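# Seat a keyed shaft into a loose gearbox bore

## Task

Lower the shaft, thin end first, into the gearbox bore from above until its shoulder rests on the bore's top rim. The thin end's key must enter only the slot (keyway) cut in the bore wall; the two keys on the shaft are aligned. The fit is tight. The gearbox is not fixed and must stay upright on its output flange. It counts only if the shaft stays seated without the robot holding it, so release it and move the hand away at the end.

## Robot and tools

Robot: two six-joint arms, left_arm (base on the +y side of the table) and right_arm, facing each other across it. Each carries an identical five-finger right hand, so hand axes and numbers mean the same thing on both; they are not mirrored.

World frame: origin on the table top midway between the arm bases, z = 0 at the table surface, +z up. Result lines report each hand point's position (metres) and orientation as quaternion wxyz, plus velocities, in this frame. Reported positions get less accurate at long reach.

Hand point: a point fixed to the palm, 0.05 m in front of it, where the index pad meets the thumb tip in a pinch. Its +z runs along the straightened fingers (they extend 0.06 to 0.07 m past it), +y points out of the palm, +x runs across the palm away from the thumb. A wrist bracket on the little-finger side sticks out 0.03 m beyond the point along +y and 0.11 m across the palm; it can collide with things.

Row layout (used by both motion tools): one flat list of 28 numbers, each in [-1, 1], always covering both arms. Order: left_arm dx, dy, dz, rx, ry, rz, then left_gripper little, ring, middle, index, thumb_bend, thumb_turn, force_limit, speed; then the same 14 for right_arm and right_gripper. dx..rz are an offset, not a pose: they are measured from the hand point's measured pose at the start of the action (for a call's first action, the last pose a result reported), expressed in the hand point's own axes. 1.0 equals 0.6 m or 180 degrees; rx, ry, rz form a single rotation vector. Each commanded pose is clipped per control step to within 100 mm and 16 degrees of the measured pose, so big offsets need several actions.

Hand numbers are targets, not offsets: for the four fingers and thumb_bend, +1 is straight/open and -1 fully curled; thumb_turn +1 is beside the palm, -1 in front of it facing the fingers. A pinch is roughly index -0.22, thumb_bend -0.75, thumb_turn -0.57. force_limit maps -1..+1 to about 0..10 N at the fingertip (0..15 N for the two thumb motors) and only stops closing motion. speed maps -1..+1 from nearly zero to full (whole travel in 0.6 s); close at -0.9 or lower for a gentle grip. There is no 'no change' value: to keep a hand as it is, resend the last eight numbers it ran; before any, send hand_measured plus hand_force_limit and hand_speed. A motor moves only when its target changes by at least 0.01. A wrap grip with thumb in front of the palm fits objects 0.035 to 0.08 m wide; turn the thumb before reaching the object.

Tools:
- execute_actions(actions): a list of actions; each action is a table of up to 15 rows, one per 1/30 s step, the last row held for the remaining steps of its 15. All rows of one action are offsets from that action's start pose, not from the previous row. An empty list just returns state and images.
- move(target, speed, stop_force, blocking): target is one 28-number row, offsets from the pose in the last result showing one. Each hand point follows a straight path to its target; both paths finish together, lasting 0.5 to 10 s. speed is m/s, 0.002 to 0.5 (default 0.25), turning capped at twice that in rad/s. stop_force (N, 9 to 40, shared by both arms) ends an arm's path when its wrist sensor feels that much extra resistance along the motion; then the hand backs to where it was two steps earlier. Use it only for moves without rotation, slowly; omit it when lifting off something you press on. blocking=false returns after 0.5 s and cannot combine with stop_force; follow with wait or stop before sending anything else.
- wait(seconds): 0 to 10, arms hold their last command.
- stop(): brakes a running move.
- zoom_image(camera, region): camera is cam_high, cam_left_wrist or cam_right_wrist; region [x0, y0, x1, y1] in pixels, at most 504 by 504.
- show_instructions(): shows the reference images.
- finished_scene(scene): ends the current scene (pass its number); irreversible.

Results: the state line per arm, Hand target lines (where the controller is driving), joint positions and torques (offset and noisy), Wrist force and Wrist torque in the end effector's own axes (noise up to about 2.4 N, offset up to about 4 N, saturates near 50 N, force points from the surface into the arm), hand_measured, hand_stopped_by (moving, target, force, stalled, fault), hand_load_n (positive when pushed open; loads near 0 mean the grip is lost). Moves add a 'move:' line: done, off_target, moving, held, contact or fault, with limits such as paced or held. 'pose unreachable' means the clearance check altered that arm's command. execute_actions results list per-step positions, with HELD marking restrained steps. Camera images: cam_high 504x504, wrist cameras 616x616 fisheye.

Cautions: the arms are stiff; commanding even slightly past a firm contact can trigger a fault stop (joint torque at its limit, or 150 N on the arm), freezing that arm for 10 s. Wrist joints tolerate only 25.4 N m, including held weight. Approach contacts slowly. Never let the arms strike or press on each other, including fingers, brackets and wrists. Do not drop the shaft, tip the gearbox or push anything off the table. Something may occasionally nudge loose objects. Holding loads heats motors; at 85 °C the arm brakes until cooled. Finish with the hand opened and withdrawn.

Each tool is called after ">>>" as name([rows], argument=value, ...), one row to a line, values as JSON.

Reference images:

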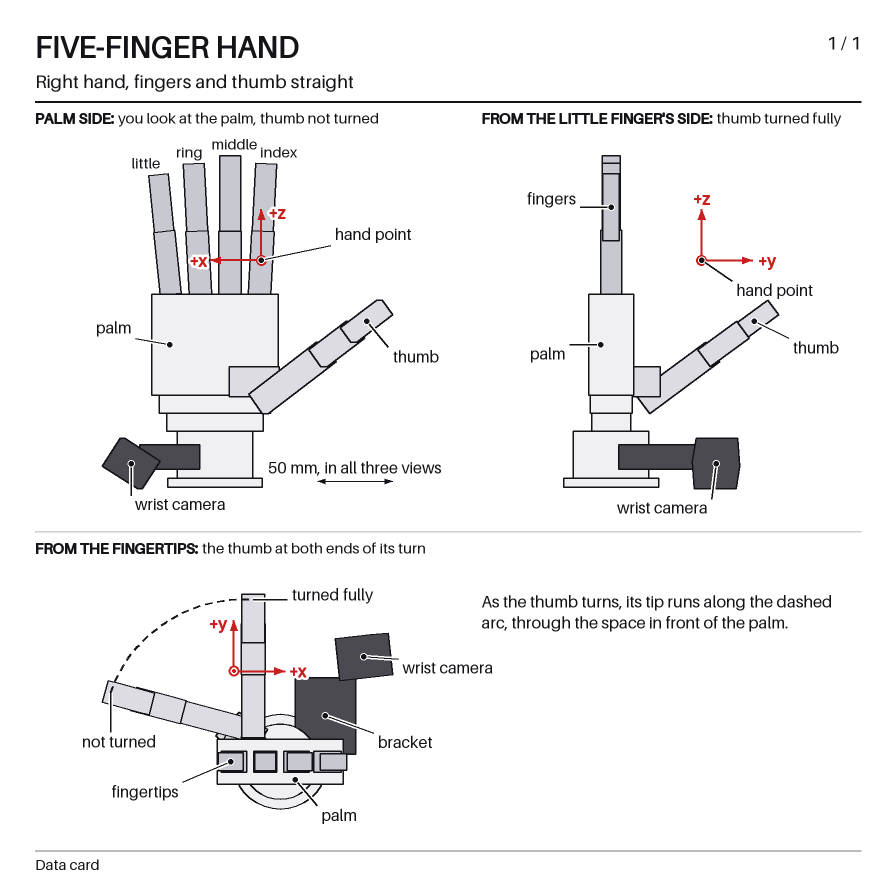

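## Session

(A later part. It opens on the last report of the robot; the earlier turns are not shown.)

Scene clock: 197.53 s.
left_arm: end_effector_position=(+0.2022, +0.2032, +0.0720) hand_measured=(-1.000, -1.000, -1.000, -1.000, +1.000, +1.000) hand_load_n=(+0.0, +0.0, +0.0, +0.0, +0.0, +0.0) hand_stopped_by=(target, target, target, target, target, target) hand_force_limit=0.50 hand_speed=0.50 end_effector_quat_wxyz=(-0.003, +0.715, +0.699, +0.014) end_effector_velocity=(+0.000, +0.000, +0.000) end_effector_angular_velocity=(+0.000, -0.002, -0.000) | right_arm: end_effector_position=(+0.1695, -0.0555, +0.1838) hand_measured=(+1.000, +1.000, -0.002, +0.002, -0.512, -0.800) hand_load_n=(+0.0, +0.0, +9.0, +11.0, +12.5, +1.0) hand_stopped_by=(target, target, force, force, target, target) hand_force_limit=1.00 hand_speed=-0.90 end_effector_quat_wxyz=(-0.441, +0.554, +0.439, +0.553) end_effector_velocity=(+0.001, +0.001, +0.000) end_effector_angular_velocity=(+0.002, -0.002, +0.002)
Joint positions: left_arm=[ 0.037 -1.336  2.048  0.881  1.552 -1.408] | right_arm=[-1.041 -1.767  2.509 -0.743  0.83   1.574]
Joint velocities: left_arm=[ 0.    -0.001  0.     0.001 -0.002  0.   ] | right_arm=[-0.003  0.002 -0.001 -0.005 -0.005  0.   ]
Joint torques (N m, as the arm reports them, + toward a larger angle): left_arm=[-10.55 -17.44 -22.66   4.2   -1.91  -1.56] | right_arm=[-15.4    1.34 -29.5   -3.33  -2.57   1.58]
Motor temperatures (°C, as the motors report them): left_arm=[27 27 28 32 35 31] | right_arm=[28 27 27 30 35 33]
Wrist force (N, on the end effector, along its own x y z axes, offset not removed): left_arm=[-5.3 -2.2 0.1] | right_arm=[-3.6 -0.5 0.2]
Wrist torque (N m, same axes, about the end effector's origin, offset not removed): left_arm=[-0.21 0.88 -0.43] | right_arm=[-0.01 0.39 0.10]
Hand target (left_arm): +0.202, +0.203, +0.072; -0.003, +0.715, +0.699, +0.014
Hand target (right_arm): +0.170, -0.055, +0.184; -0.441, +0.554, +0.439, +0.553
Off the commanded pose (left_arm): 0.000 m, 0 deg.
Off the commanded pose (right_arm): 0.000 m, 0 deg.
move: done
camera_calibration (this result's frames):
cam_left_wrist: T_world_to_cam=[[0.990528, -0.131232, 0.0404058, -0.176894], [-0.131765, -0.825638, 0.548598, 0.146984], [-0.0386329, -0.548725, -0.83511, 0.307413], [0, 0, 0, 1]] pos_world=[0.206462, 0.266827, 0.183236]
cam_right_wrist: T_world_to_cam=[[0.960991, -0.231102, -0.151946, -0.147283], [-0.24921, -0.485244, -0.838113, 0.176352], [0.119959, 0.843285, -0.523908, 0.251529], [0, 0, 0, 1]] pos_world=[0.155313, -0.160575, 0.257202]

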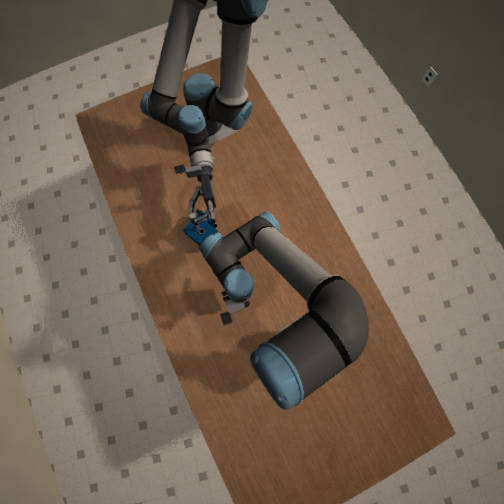

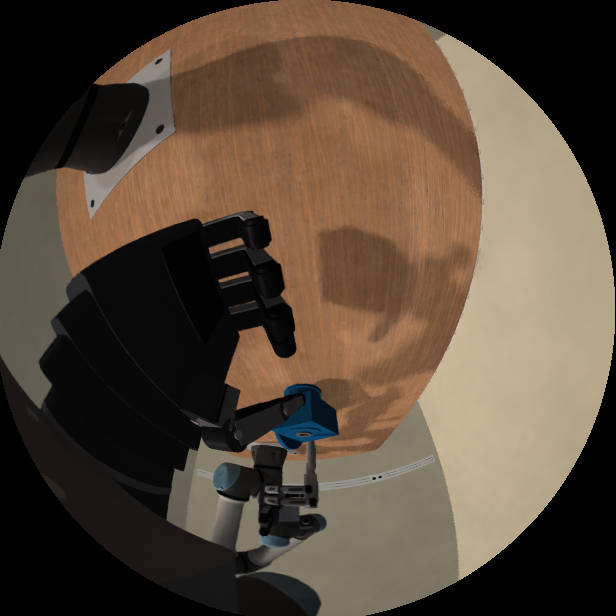

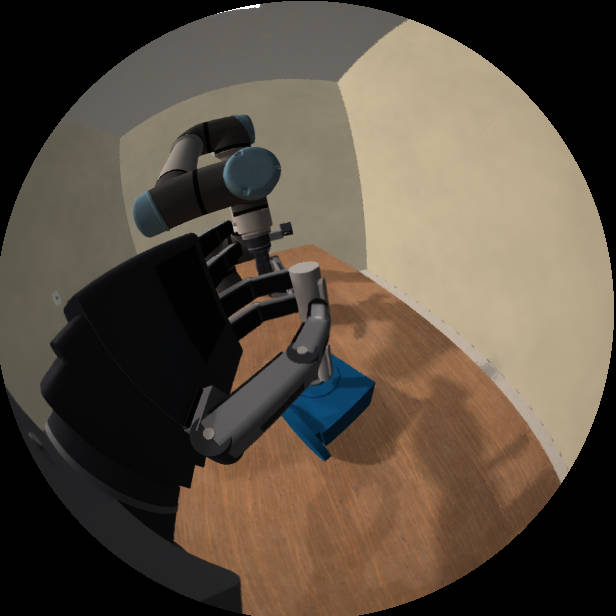

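>>> zoom_image(camera="cam_left_wrist", region=[270,415,350,535])

>>> zoom_image(camera="cam_right_wrist", region=[280,250,380,410])

Region (270, 415, 350, 535) of cam_left_wrist's 616x616 image, scaled by 4.200, with more detail than that image has.

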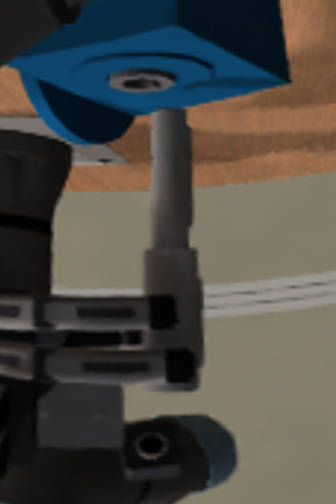

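Region (280, 250, 380, 410) of cam_right_wrist's 616x616 image, scaled by 3.150, with more detail than that image has; it fills the left 315 columns of this view, and the rest is white.

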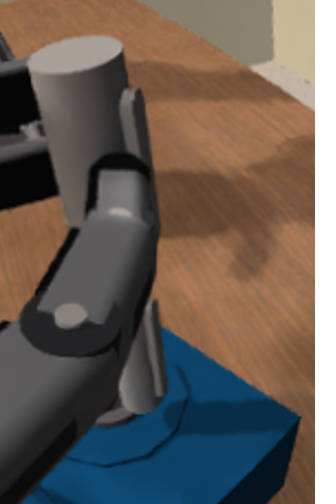

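>>> move(target=[0,0,0,0,0,0,-1,-1,-1,-1,1,1,0.5,0.5,-0.01,-0.009,0,0,0,0.012,1,1,-0.36,-0.36,-0.52,-0.8,1,-0.9], speed=0.03)

>>> zoom_image(camera="cam_left_wrist", region=[280,420,330,470])

>>> zoom_image(camera="cam_right_wrist", region=[295,345,355,405])

>>> zoom_image(camera="cam_high", region=[170,190,240,260])

Scene clock: 199.00 s.
left_arm: end_effector_position=(+0.2022, +0.2032, +0.0720) hand_measured=(-1.000, -1.000, -1.000, -1.000, +1.000, +1.000) hand_load_n=(+0.0, +0.0, +0.0, +0.0, +0.0, +0.0) hand_stopped_by=(target, target, target, target, target, target) hand_force_limit=0.50 hand_speed=0.50 end_effector_quat_wxyz=(-0.003, +0.715, +0.699, +0.014) end_effector_velocity=(-0.000, -0.000, -0.000) end_effector_angular_velocity=(+0.000, -0.000, +0.000) | right_arm: end_effector_position=(+0.1643, -0.0543, +0.1779) hand_measured=(+1.000, +1.000, -0.002, +0.002, -0.512, -0.800) hand_load_n=(+0.0, +0.0, +9.0, +11.0, +12.5, +1.0) hand_stopped_by=(target, target, force, force, target, target) hand_force_limit=1.00 hand_speed=-0.90 end_effector_quat_wxyz=(-0.451, +0.562, +0.428, +0.545) end_effector_velocity=(-0.001, +0.001, -0.001) end_effector_angular_velocity=(+0.003, +0.005, +0.000)
Joint positions: left_arm=[ 0.037 -1.336  2.048  0.881  1.552 -1.408] | right_arm=[-1.026 -1.76   2.517 -0.758  0.845  1.611]
Joint velocities: left_arm=[-0.001  0.001  0.    -0.    -0.    -0.001] | right_arm=[ 0.004  0.002  0.002 -0.006  0.003  0.008]
Joint torques (N m, as the arm reports them, + toward a larger angle): left_arm=[-10.6  -17.53 -22.99   4.21  -1.98  -1.48] | right_arm=[13.42  0.74 -9.06 -3.12  2.41  1.61]
Motor temperatures (°C, as the motors report them): left_arm=[27 27 28 32 35 31] | right_arm=[28 27 27 30 35 33]
Wrist force (N, on the end effector, along its own x y z axes, offset not removed): left_arm=[-5.7 -2.0 -0.8] | right_arm=[-1.5 -0.8 1.8]
Wrist torque (N m, same axes, about the end effector's origin, offset not removed): left_arm=[-0.25 0.87 -0.50] | right_arm=[-0.17 -0.05 0.30]
Hand target (left_arm): +0.202, +0.203, +0.072; -0.003, +0.715, +0.699, +0.014
Hand target (right_arm): +0.164, -0.054, +0.178; -0.451, +0.562, +0.428, +0.545
Off the commanded pose (left_arm): 0.000 m, 0 deg.
Off the commanded pose (right_arm): 0.000 m, 0 deg.
move: done
camera_calibration (this result's frames):
cam_left_wrist: T_world_to_cam=[[0.990528, -0.131232, 0.0404057, -0.176893], [-0.131765, -0.825638, 0.548598, 0.146984], [-0.0386331, -0.548725, -0.83511, 0.307413], [0, 0, 0, 1]] pos_world=[0.206462, 0.266827, 0.183236]
cam_right_wrist: T_world_to_cam=[[0.954845, -0.229627, -0.188528, -0.135318], [-0.279404, -0.478261, -0.832586, 0.175054], [0.101019, 0.847666, -0.520824, 0.25083], [0, 0, 0, 1]] pos_world=[0.152779, -0.159971, 0.250875]

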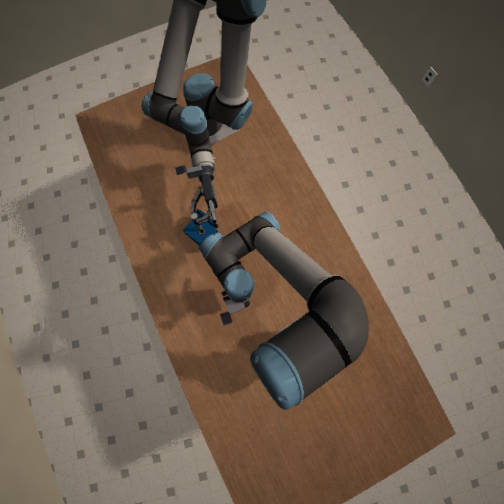

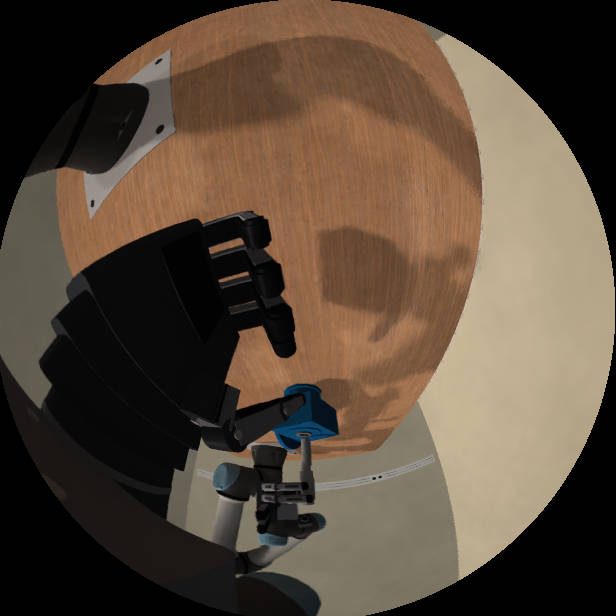

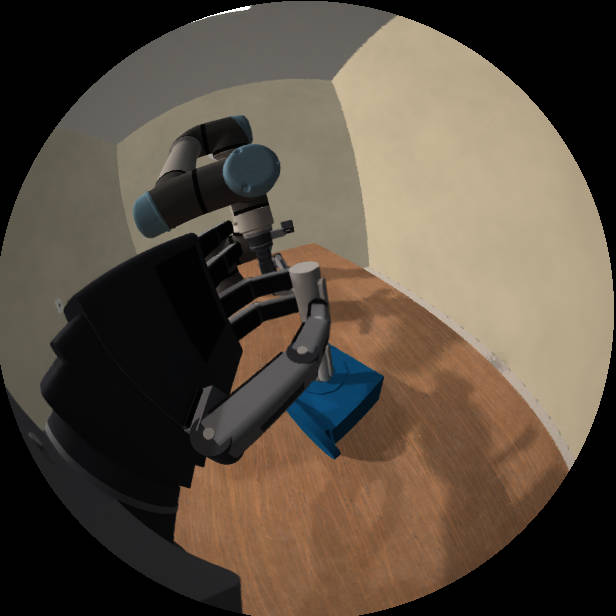

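Region (280, 420, 330, 470) of cam_left_wrist's 616x616 image, scaled by 10.080, with more detail than that image has.

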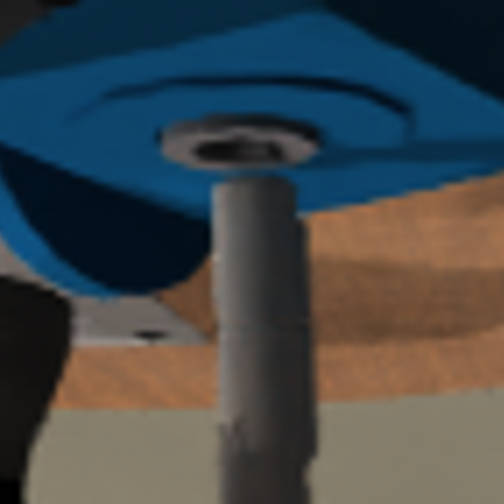

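Region (295, 345, 355, 405) of cam_right_wrist's 616x616 image, scaled by 8.400, with more detail than that image has.

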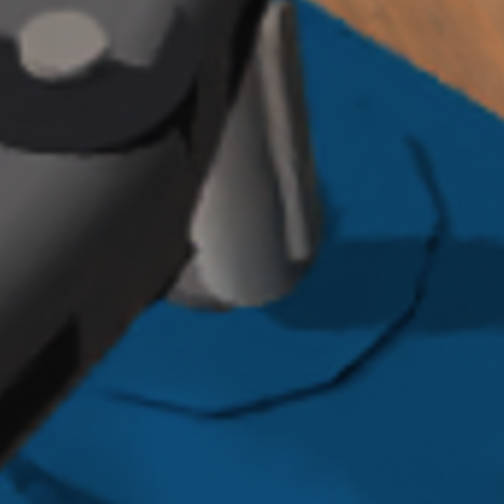

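Region (170, 190, 240, 260) of cam_high's 504x504 image, scaled by 7.200, with more detail than that image has.

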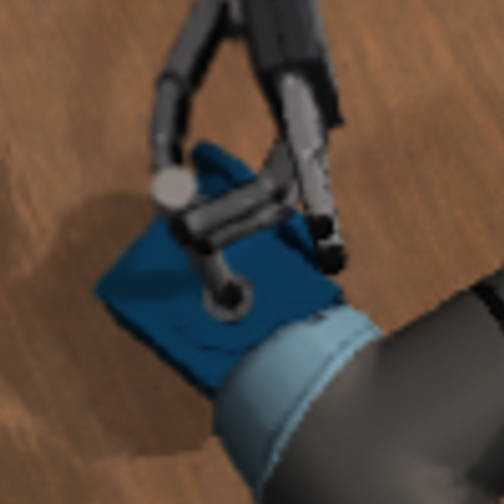

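>>> move(target=[0,0,0,0,0,0,-1,-1,-1,-1,1,1,0.5,0.5,0,-0.006,0.011,0,0,0,1,1,-0.36,-0.36,-0.52,-0.8,1,-0.9], speed=0.02)

>>> zoom_image(camera="cam_left_wrist", region=[280,420,330,470])

>>> zoom_image(camera="cam_right_wrist", region=[295,345,355,405])

>>> zoom_image(camera="cam_high", region=[180,200,220,240])

Scene clock: 200.13 s.
left_arm: end_effector_position=(+0.2022, +0.2032, +0.0720) hand_measured=(-1.000, -1.000, -1.000, -1.000, +1.000, +1.000) hand_load_n=(+0.0, +0.0, +0.0, +0.0, +0.0, +0.0) hand_stopped_by=(target, target, target, target, target, target) hand_force_limit=0.50 hand_speed=0.50 end_effector_quat_wxyz=(-0.003, +0.715, +0.699, +0.014) end_effector_velocity=(-0.000, +0.000, -0.000) end_effector_angular_velocity=(-0.000, +0.000, +0.001) | right_arm: end_effector_position=(+0.1623, -0.0471, +0.1780) hand_measured=(+1.000, +1.000, -0.002, +0.002, -0.512, -0.800) hand_load_n=(+0.0, +0.0, +9.0, +11.0, +12.5, +1.0) hand_stopped_by=(target, target, force, force, target, target) hand_force_limit=1.00 hand_speed=-0.90 end_effector_quat_wxyz=(-0.451, +0.562, +0.428, +0.545) end_effector_velocity=(-0.000, +0.001, -0.000) end_effector_angular_velocity=(-0.000, +0.000, -0.000)
Joint positions: left_arm=[ 0.037 -1.336  2.048  0.881  1.552 -1.408] | right_arm=[-0.993 -1.74   2.501 -0.763  0.878  1.611]
Joint velocities: left_arm=[ 0.    -0.     0.    -0.     0.    -0.001] | right_arm=[ 0.006  0.004 -0.003 -0.001  0.007 -0.   ]
Joint torques (N m, as the arm reports them, + toward a larger angle): left_arm=[-10.51 -17.6  -22.65   4.18  -2.08  -1.46] | right_arm=[ 13.22   0.56 -29.33  -3.22   2.54  -1.71]
Motor temperatures (°C, as the motors report them): left_arm=[27 27 28 32 35 31] | right_arm=[28 27 27 30 35 33]
Wrist force (N, on the end effector, along its own x y z axes, offset not removed): left_arm=[-3.7 0.4 0.3] | right_arm=[-5.9 0.6 2.0]
Wrist torque (N m, same axes, about the end effector's origin, offset not removed): left_arm=[-0.06 0.36 -0.26] | right_arm=[-0.18 0.69 0.02]
Hand target (left_arm): +0.202, +0.203, +0.072; -0.003, +0.715, +0.699, +0.014
Hand target (right_arm): +0.162, -0.047, +0.178; -0.451, +0.562, +0.428, +0.545
Off the commanded pose (left_arm): 0.000 m, 0 deg.
Off the commanded pose (right_arm): 0.000 m, 0 deg.
move: done
camera_calibration (this result's frames):
cam_left_wrist: T_world_to_cam=[[0.990528, -0.131232, 0.0404055, -0.176893], [-0.131765, -0.825638, 0.548598, 0.146984], [-0.0386331, -0.548725, -0.83511, 0.307413], [0, 0, 0, 1]] pos_world=[0.206462, 0.266827, 0.183235]
cam_right_wrist: T_world_to_cam=[[0.954859, -0.229581, -0.188515, -0.131755], [-0.279372, -0.4783, -0.832574, 0.178021], [0.100976, 0.847657, -0.520847, 0.245051], [0, 0, 0, 1]] pos_world=[0.150797, -0.15282, 0.251012]

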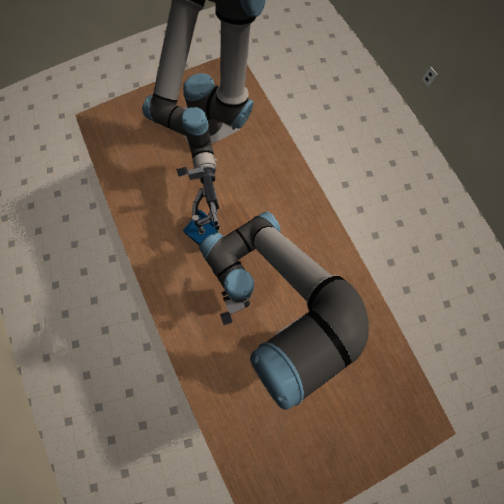

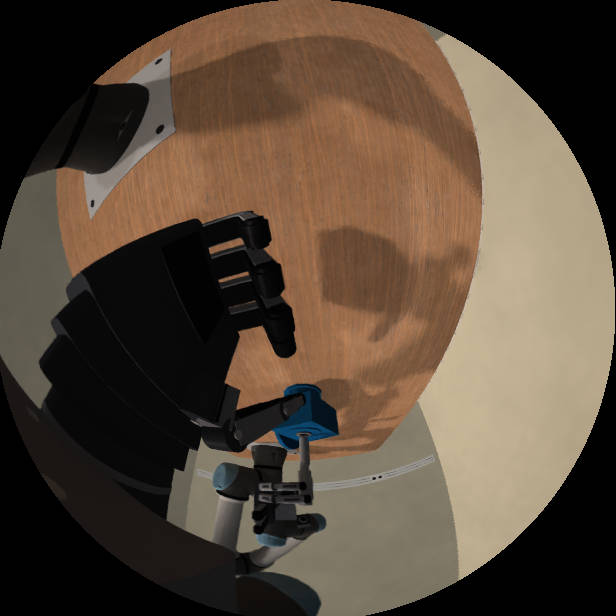

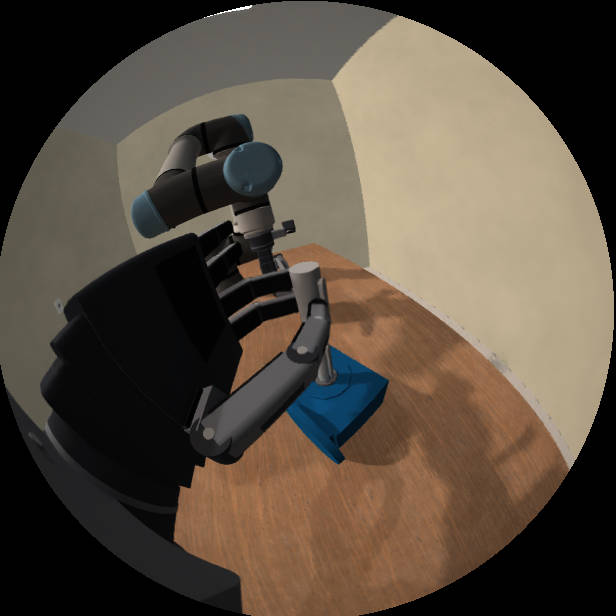

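Region (280, 420, 330, 470) of cam_left_wrist's 616x616 image, scaled by 10.080, with more detail than that image has.

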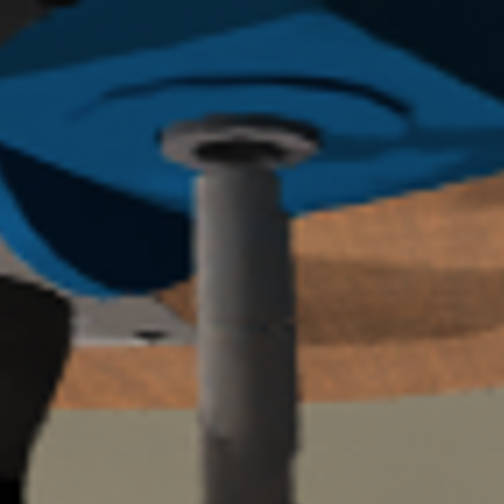

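Region (295, 345, 355, 405) of cam_right_wrist's 616x616 image, scaled by 8.400, with more detail than that image has.

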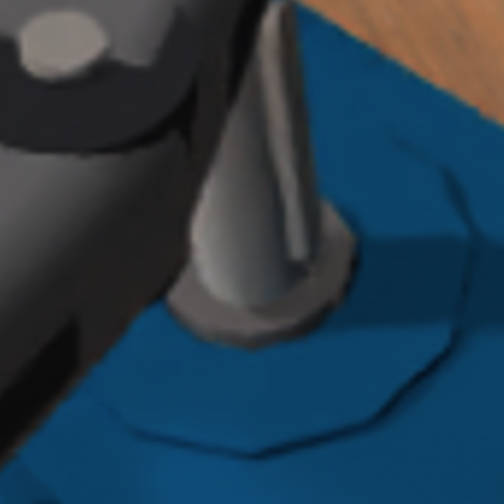

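Region (180, 200, 220, 240) of cam_high's 504x504 image, scaled by 12.600, with more detail than that image has.

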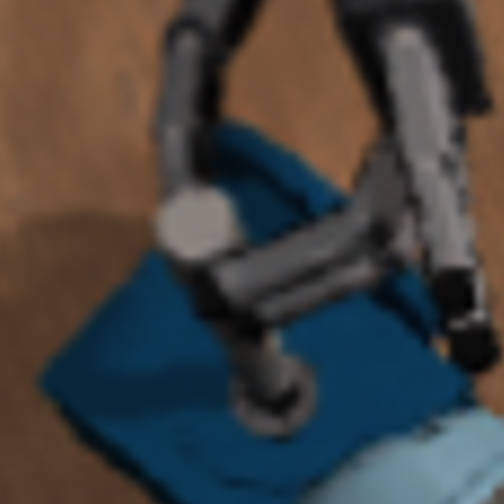

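>>> move(target=[0,0,0,0,0,0,-1,-1,-1,-1,1,1,0.5,0.5,-0.002,-0.0005,0.005,0,0,0,1,1,-0.36,-0.36,-0.52,-0.8,1,-0.9], speed=0.01)

>>> zoom_image(camera="cam_left_wrist", region=[280,420,330,470])

>>> zoom_image(camera="cam_right_wrist", region=[295,345,355,405])

Scene clock: 200.97 s.
left_arm: end_effector_position=(+0.2022, +0.2032, +0.0720) hand_measured=(-1.000, -1.000, -1.000, -1.000, +1.000, +1.000) hand_load_n=(+0.0, +0.0, +0.0, +0.0, +0.0, +0.0) hand_stopped_by=(target, target, target, target, target, target) hand_force_limit=0.50 hand_speed=0.50 end_effector_quat_wxyz=(-0.003, +0.715, +0.699, +0.014) end_effector_velocity=(+0.001, -0.000, +0.000) end_effector_angular_velocity=(-0.001, -0.002, +0.002) | right_arm: end_effector_position=(+0.1626, -0.0442, +0.1769) hand_measured=(+1.000, +1.000, -0.002, +0.002, -0.512, -0.800) hand_load_n=(+0.0, +0.0, +9.0, +11.0, +12.5, +1.0) hand_stopped_by=(target, target, force, force, target, target) hand_force_limit=1.00 hand_speed=-0.90 end_effector_quat_wxyz=(-0.451, +0.562, +0.428, +0.545) end_effector_velocity=(+0.000, +0.001, +0.000) end_effector_angular_velocity=(+0.000, -0.000, -0.000)
Joint positions: left_arm=[ 0.037 -1.336  2.048  0.881  1.552 -1.408] | right_arm=[-0.983 -1.727  2.496 -0.77   0.888  1.611]
Joint velocities: left_arm=[ 0.001 -0.    -0.001 -0.    -0.002 -0.001] | right_arm=[ 0.003  0.003 -0.002 -0.001  0.003  0.   ]
Joint torques (N m, as the arm reports them, + toward a larger angle): left_arm=[-10.96 -17.35 -22.42   4.2   -1.9   -1.54] | right_arm=[ 12.87  -0.01 -28.98  -3.28   2.51  -1.63]
Motor temperatures (°C, as the motors report them): left_arm=[27 27 28 32 35 31] | right_arm=[28 27 27 30 35 33]
Wrist force (N, on the end effector, along its own x y z axes, offset not removed): left_arm=[-1.0 0.8 2.2] | right_arm=[-4.7 -3.3 4.1]
Wrist torque (N m, same axes, about the end effector's origin, offset not removed): left_arm=[0.04 0.06 0.18] | right_arm=[-0.77 0.45 -0.07]
Hand target (left_arm): +0.202, +0.203, +0.072; -0.003, +0.715, +0.699, +0.014
Hand target (right_arm): +0.163, -0.044, +0.177; -0.451, +0.562, +0.428, +0.545
Off the commanded pose (left_arm): 0.000 m, 0 deg.
Off the commanded pose (right_arm): 0.000 m, 0 deg.
move: done
camera_calibration (this result's frames):
cam_left_wrist: T_world_to_cam=[[0.990528, -0.131232, 0.0404058, -0.176894], [-0.131765, -0.825638, 0.548597, 0.146984], [-0.0386329, -0.548725, -0.83511, 0.307413], [0, 0, 0, 1]] pos_world=[0.206462, 0.266827, 0.183236]
cam_right_wrist: T_world_to_cam=[[0.954863, -0.229568, -0.188509, -0.131622], [-0.279362, -0.478318, -0.832568, 0.17855], [0.100964, 0.84765, -0.52086, 0.241921], [0, 0, 0, 1]] pos_world=[0.151136, -0.149877, 0.24985]

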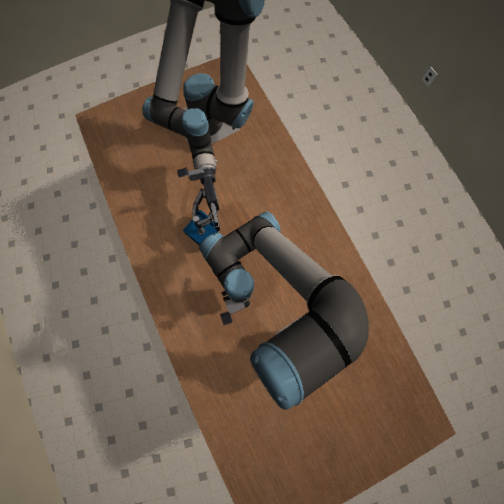

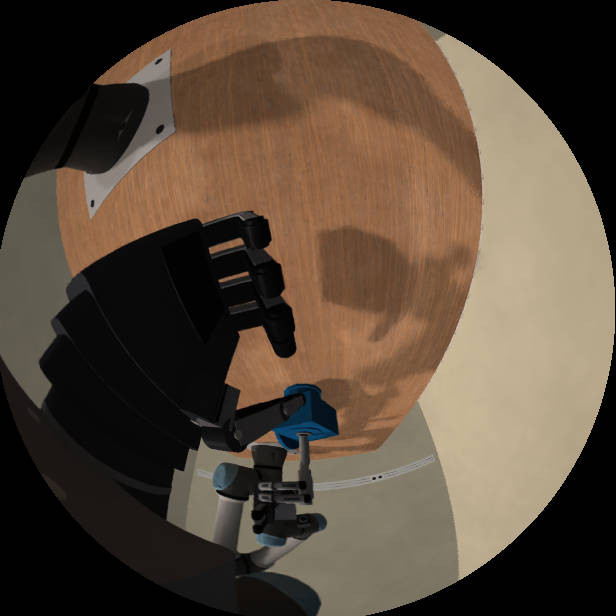

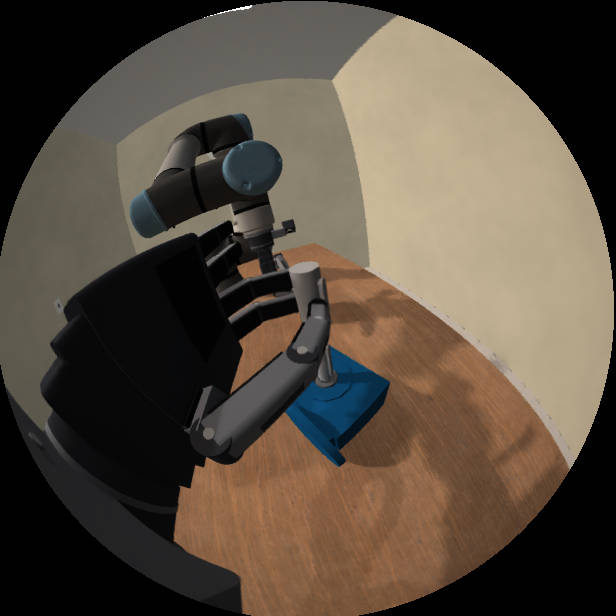

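Region (280, 420, 330, 470) of cam_left_wrist's 616x616 image, scaled by 10.080, with more detail than that image has.

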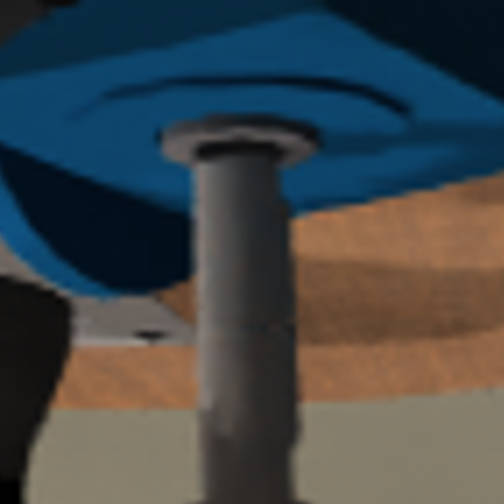

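Region (295, 345, 355, 405) of cam_right_wrist's 616x616 image, scaled by 8.400, with more detail than that image has.

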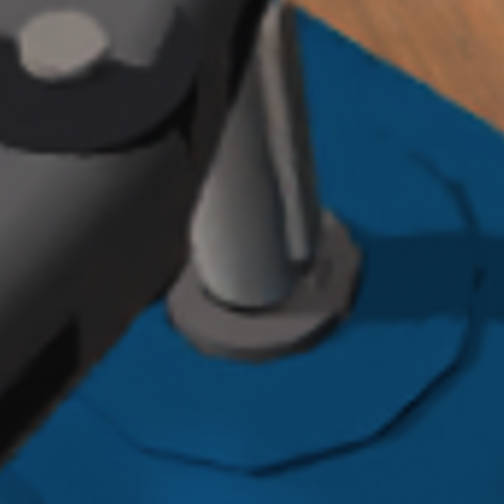

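>>> move(target=[0,0,0,0,0,0,-1,-1,-1,-1,1,1,0.5,0.5,-0.001,0,0.0027,0,0,0,1,1,-0.36,-0.36,-0.52,-0.8,1,-0.9], speed=0.01)

>>> move(target=[0,0,0,0,0,0,-1,-1,-1,-1,1,1,0.5,0.5,-0.01,0.0004,0,0,0,0,1,1,-0.36,-0.36,-0.52,-0.8,1,-0.9], speed=0.004, stop_force=9)

>>> zoom_image(camera="cam_left_wrist", region=[280,420,330,470])

>>> zoom_image(camera="cam_right_wrist", region=[295,345,355,405])

Scene clock: 201.90 s.
left_arm: end_effector_position=(+0.2022, +0.2032, +0.0720) hand_measured=(-1.000, -1.000, -1.000, -1.000, +1.000, +1.000) hand_load_n=(+0.0, +0.0, +0.0, +0.0, +0.0, +0.0) hand_stopped_by=(target, target, target, target, target, target) hand_force_limit=0.50 hand_speed=0.50 end_effector_quat_wxyz=(-0.003, +0.715, +0.699, +0.014) end_effector_velocity=(+0.000, -0.000, +0.000) end_effector_angular_velocity=(-0.000, +0.000, +0.001) | right_arm: end_effector_position=(+0.1630, -0.0426, +0.1763) hand_measured=(+1.000, +1.000, -0.002, +0.002, -0.512, -0.800) hand_load_n=(+0.0, +0.0, +9.0, +11.0, +12.5, +1.0) hand_stopped_by=(target, target, force, force, target, target) hand_force_limit=1.00 hand_speed=-0.90 end_effector_quat_wxyz=(-0.451, +0.562, +0.428, +0.545) end_effector_velocity=(-0.000, +0.000, -0.000) end_effector_angular_velocity=(-0.000, +0.001, +0.001)
Joint positions: left_arm=[ 0.037 -1.336  2.048  0.881  1.552 -1.408] | right_arm=[-0.978 -1.72   2.493 -0.774  0.893  1.611]
Joint velocities: left_arm=[ 0.    -0.    -0.001  0.001  0.    -0.001] | right_arm=[ 0.002  0.002 -0.001 -0.001  0.001  0.   ]
Joint torques (N m, as the arm reports them, + toward a larger angle): left_arm=[-11.22 -17.09 -23.17   4.2   -1.9   -1.42] | right_arm=[ 13.27  -0.37 -29.01  -3.41   2.5   -1.66]
Motor temperatures (°C, as the motors report them): left_arm=[27 27 28 32 35 31] | right_arm=[28 27 27 30 35 33]
Wrist force (N, on the end effector, along its own x y z axes, offset not removed): left_arm=[-3.4 0.8 1.1] | right_arm=[-3.5 -0.9 1.4]
Wrist torque (N m, same axes, about the end effector's origin, offset not removed): left_arm=[0.04 0.38 -0.30] | right_arm=[-0.38 0.30 0.11]
Hand target (left_arm): +0.202, +0.203, +0.072; -0.003, +0.715, +0.699, +0.014
Hand target (right_arm): +0.163, -0.043, +0.176; -0.451, +0.562, +0.428, +0.545
Off the commanded pose (left_arm): 0.000 m, 0 deg.
Off the commanded pose (right_arm): 0.000 m, 0 deg.
move: done
camera_calibration (this result's frames):
cam_left_wrist: T_world_to_cam=[[0.990528, -0.131232, 0.0404057, -0.176894], [-0.131765, -0.825638, 0.548598, 0.146984], [-0.038633, -0.548725, -0.83511, 0.307413], [0, 0, 0, 1]] pos_world=[0.206462, 0.266827, 0.183235]
cam_right_wrist: T_world_to_cam=[[0.954865, -0.229563, -0.188506, -0.1317], [-0.279358, -0.478325, -0.832565, 0.178897], [0.100959, 0.847647, -0.520866, 0.240265], [0, 0, 0, 1]] pos_world=[0.151475, -0.148322, 0.249263]

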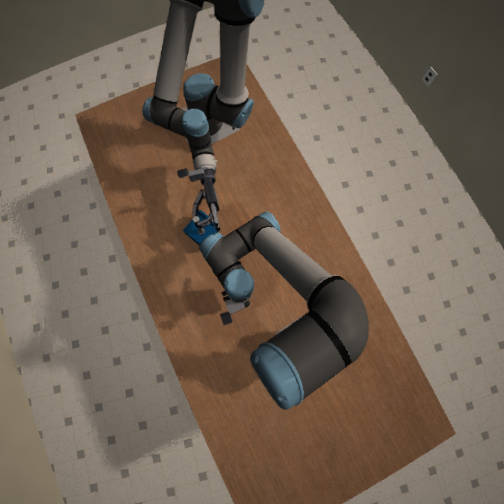

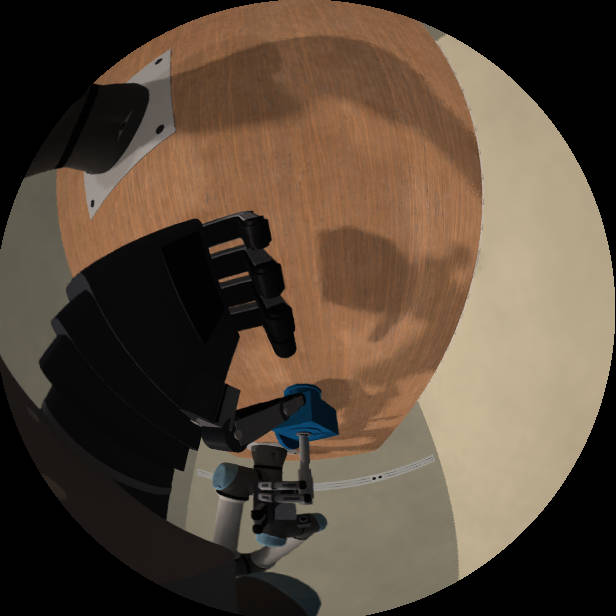

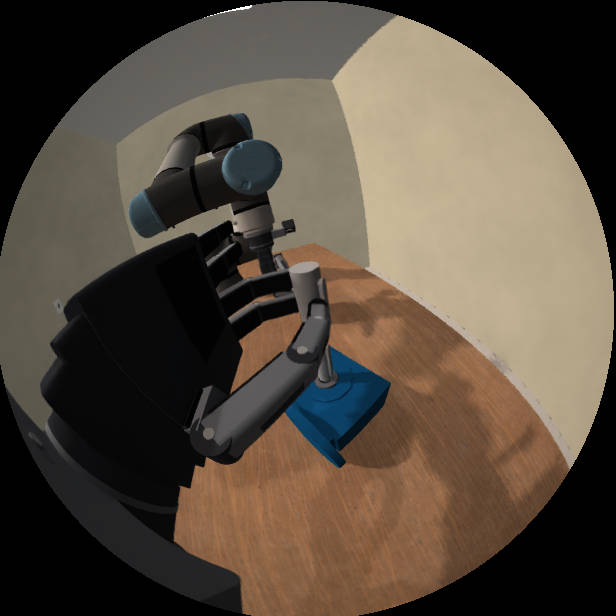

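Scene clock: 203.80 s.
left_arm: end_effector_position=(+0.2022, +0.2032, +0.0720) hand_measured=(-1.000, -1.000, -1.000, -1.000, +1.000, +1.000) hand_load_n=(+0.0, +0.0, +0.0, +0.0, +0.0, +0.0) hand_stopped_by=(target, target, target, target, target, target) hand_force_limit=0.50 hand_speed=0.50 end_effector_quat_wxyz=(-0.003, +0.715, +0.699, +0.014) end_effector_velocity=(-0.000, +0.000, -0.000) end_effector_angular_velocity=(+0.001, +0.001, -0.000) | right_arm: end_effector_position=(+0.1629, -0.0426, +0.1703) hand_measured=(+1.000, +1.000, -0.002, +0.002, -0.512, -0.800) hand_load_n=(+0.0, +0.0, +10.5, +10.5, +12.0, -1.0) hand_stopped_by=(target, target, force, force, target, target) hand_force_limit=1.00 hand_speed=-0.90 end_effector_quat_wxyz=(-0.451, +0.562, +0.428, +0.545) end_effector_velocity=(+0.000, -0.000, -0.000) end_effector_angular_velocity=(-0.001, +0.002, -0.001)
Joint positions: left_arm=[ 0.037 -1.336  2.048  0.881  1.552 -1.408] | right_arm=[-0.978 -1.704  2.501 -0.799  0.893  1.611]
Joint velocities: left_arm=[0.    0.    0.    0.    0.    0.001] | right_arm=[-0.    -0.001 -0.     0.004  0.001  0.   ]
Joint torques (N m, as the arm reports them, + toward a larger angle): left_arm=[-10.6  -17.77 -22.42   4.13  -1.89  -1.39] | right_arm=[ -4.21 -12.49 -11.96   2.18  -2.36  -0.21]
Motor temperatures (°C, as the motors report them): left_arm=[27 27 28 32 35 31] | right_arm=[28 27 27 30 35 33]
Wrist force (N, on the end effector, along its own x y z axes, offset not removed): left_arm=[-2.7 0.4 2.1] | right_arm=[6.2 -4.0 5.6]
Wrist torque (N m, same axes, about the end effector's origin, offset not removed): left_arm=[-0.01 0.36 -0.08] | right_arm=[-0.99 0.26 -0.09]
Hand target (left_arm): +0.202, +0.203, +0.072; -0.003, +0.715, +0.699, +0.014
Hand target (right_arm): +0.163, -0.043, +0.170; -0.451, +0.562, +0.428, +0.545
Off the commanded pose (left_arm): 0.000 m, 0 deg.
Off the commanded pose (right_arm): 0.000 m, 0 deg.
move: contact (right_arm)
camera_calibration (this result's frames):
cam_left_wrist: T_world_to_cam=[[0.990528, -0.131232, 0.0404057, -0.176893], [-0.131765, -0.825638, 0.548597, 0.146984], [-0.038633, -0.548725, -0.83511, 0.307413], [0, 0, 0, 1]] pos_world=[0.206462, 0.266827, 0.183236]
cam_right_wrist: T_world_to_cam=[[0.954874, -0.229507, -0.188525, -0.132796], [-0.279352, -0.478386, -0.832532, 0.173936], [0.100884, 0.847628, -0.520911, 0.237172], [0, 0, 0, 1]] pos_world=[0.151466, -0.148303, 0.243317]

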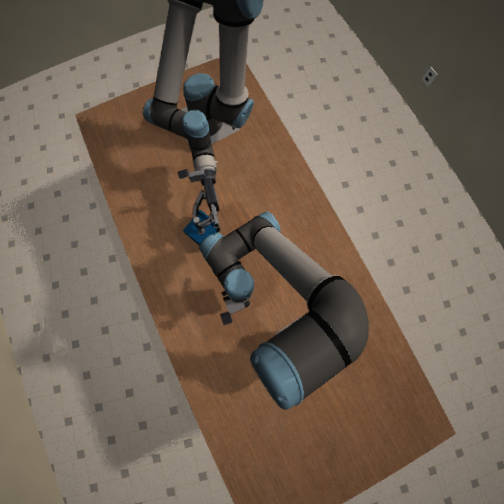

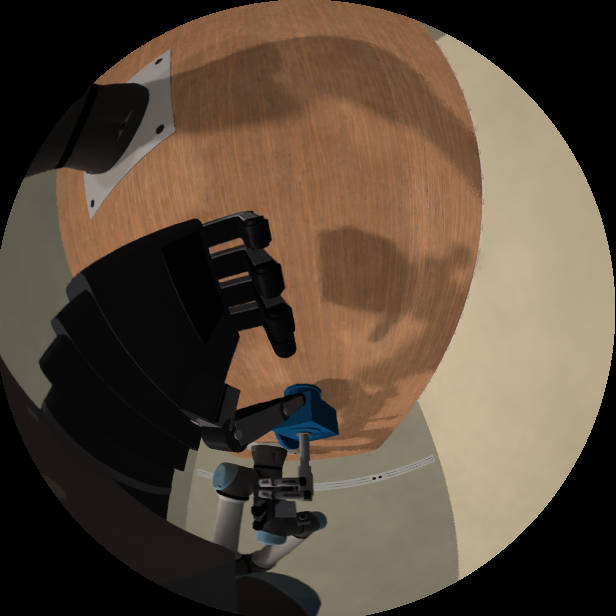

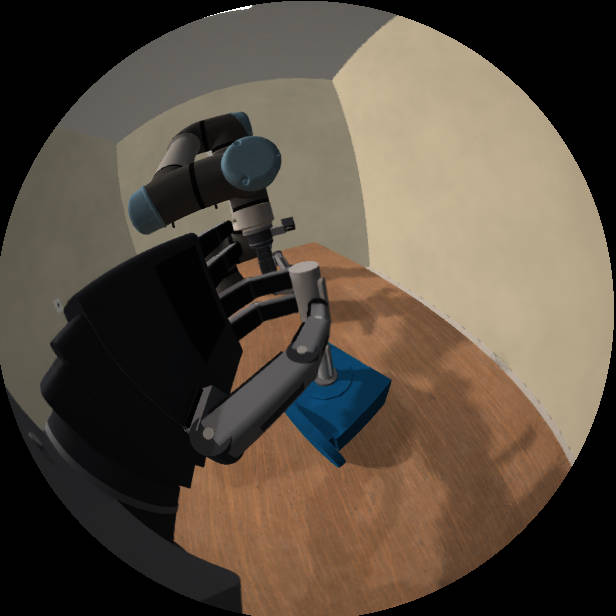

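Region (280, 420, 330, 470) of cam_left_wrist's 616x616 image, scaled by 10.080, with more detail than that image has.

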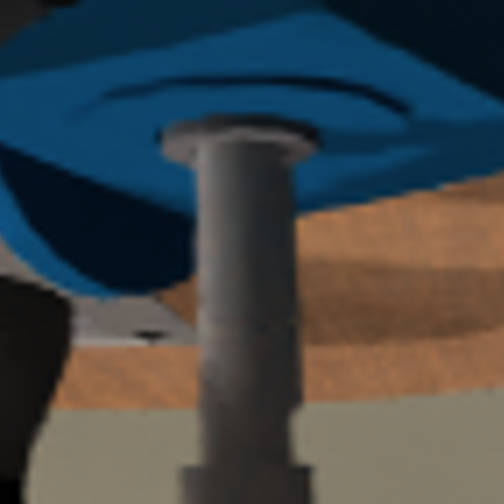

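Region (295, 345, 355, 405) of cam_right_wrist's 616x616 image, scaled by 8.400, with more detail than that image has.

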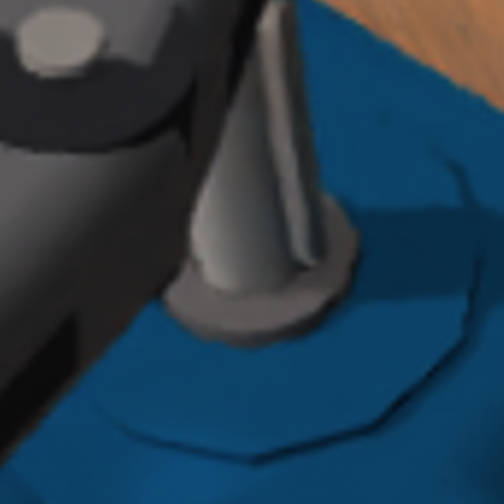

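>>> move(target=[0,0,0,0,0,0,-1,-1,-1,-1,1,1,0.5,0.5,0.003,0,0,0,0,0,1,1,-0.36,-0.36,-0.52,-0.8,1,-0.9], speed=0.005)

>>> zoom_image(camera="cam_right_wrist", region=[315,360,345,390])

Scene clock: 204.70 s.
left_arm: end_effector_position=(+0.2022, +0.2032, +0.0720) hand_measured=(-1.000, -1.000, -1.000, -1.000, +1.000, +1.000) hand_load_n=(+0.0, +0.0, +0.0, +0.0, +0.0, +0.0) hand_stopped_by=(target, target, target, target, target, target) hand_force_limit=0.50 hand_speed=0.50 end_effector_quat_wxyz=(-0.003, +0.715, +0.699, +0.014) end_effector_velocity=(-0.000, +0.000, +0.000) end_effector_angular_velocity=(+0.001, -0.000, -0.002) | right_arm: end_effector_position=(+0.1630, -0.0426, +0.1721) hand_measured=(+1.000, +1.000, -0.002, +0.002, -0.512, -0.800) hand_load_n=(+0.0, +0.0, +10.0, +10.5, +12.5, +0.5) hand_stopped_by=(target, target, force, force, target, target) hand_force_limit=1.00 hand_speed=-0.90 end_effector_quat_wxyz=(-0.451, +0.562, +0.428, +0.545) end_effector_velocity=(-0.000, -0.000, +0.000) end_effector_angular_velocity=(-0.001, +0.001, -0.001)
Joint positions: left_arm=[ 0.037 -1.336  2.048  0.881  1.552 -1.408] | right_arm=[-0.978 -1.708  2.499 -0.791  0.893  1.611]
Joint velocities: left_arm=[-0.    -0.001  0.001  0.001 -0.     0.002] | right_arm=[-0.    -0.002 -0.     0.003  0.001  0.   ]
Joint torques (N m, as the arm reports them, + toward a larger angle): left_arm=[-10.82 -16.83 -23.01   4.13  -1.87  -1.46] | right_arm=[-14.79 -17.63 -29.22  -0.77  -2.6    0.49]
Motor temperatures (°C, as the motors report them): left_arm=[27 27 28 32 35 31] | right_arm=[28 27 27 30 35 33]
Wrist force (N, on the end effector, along its own x y z axes, offset not removed): left_arm=[-4.3 -1.0 0.4] | right_arm=[-3.8 2.4 -3.0]
Wrist torque (N m, same axes, about the end effector's origin, offset not removed): left_arm=[-0.11 0.63 -0.21] | right_arm=[0.37 0.25 0.15]
Hand target (left_arm): +0.202, +0.203, +0.072; -0.003, +0.715, +0.699, +0.014
Hand target (right_arm): +0.163, -0.043, +0.172; -0.451, +0.562, +0.428, +0.545
Off the commanded pose (left_arm): 0.000 m, 0 deg.
Off the commanded pose (right_arm): 0.000 m, 0 deg.
move: done
camera_calibration (this result's frames):
cam_left_wrist: T_world_to_cam=[[0.990528, -0.131232, 0.0404058, -0.176894], [-0.131765, -0.825638, 0.548597, 0.146984], [-0.0386328, -0.548725, -0.83511, 0.307413], [0, 0, 0, 1]] pos_world=[0.206462, 0.266827, 0.183235]
cam_right_wrist: T_world_to_cam=[[0.954888, -0.229464, -0.188508, -0.132512], [-0.279314, -0.478383, -0.832546, 0.175416], [0.10086, 0.847641, -0.520895, 0.238098], [0, 0, 0, 1]] pos_world=[0.151515, -0.148312, 0.245087]

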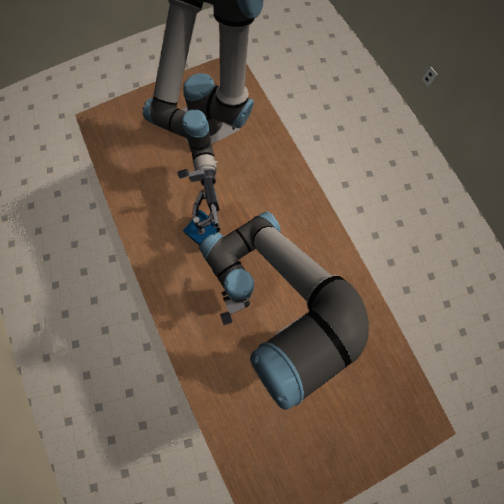

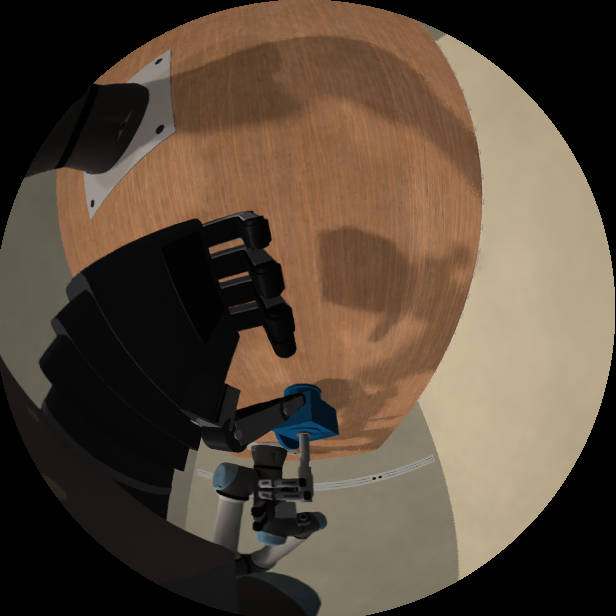

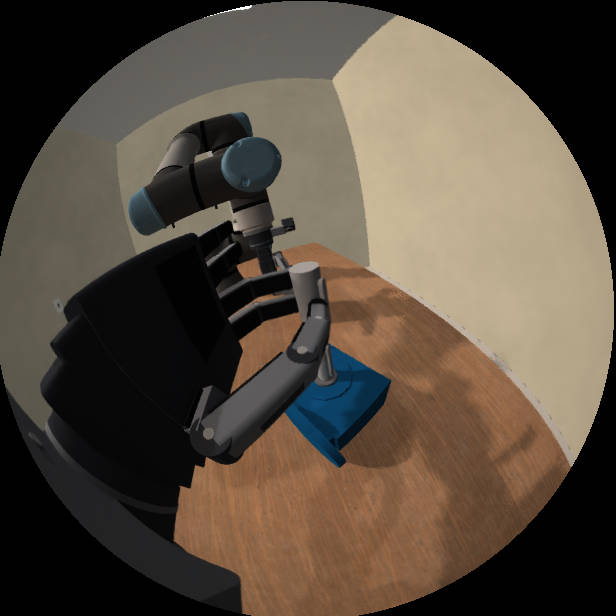

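Region (315, 360, 345, 390) of cam_right_wrist's 616x616 image, scaled by 16.800, with more detail than that image has.

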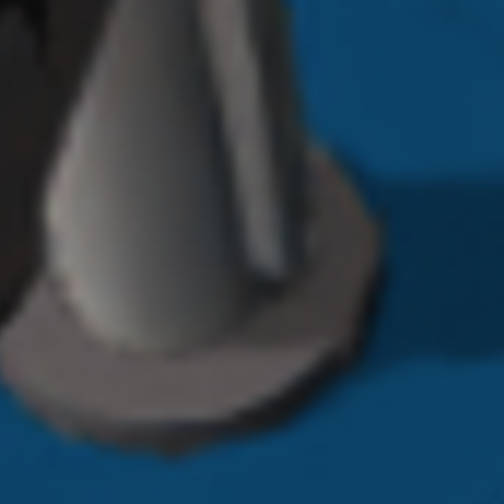

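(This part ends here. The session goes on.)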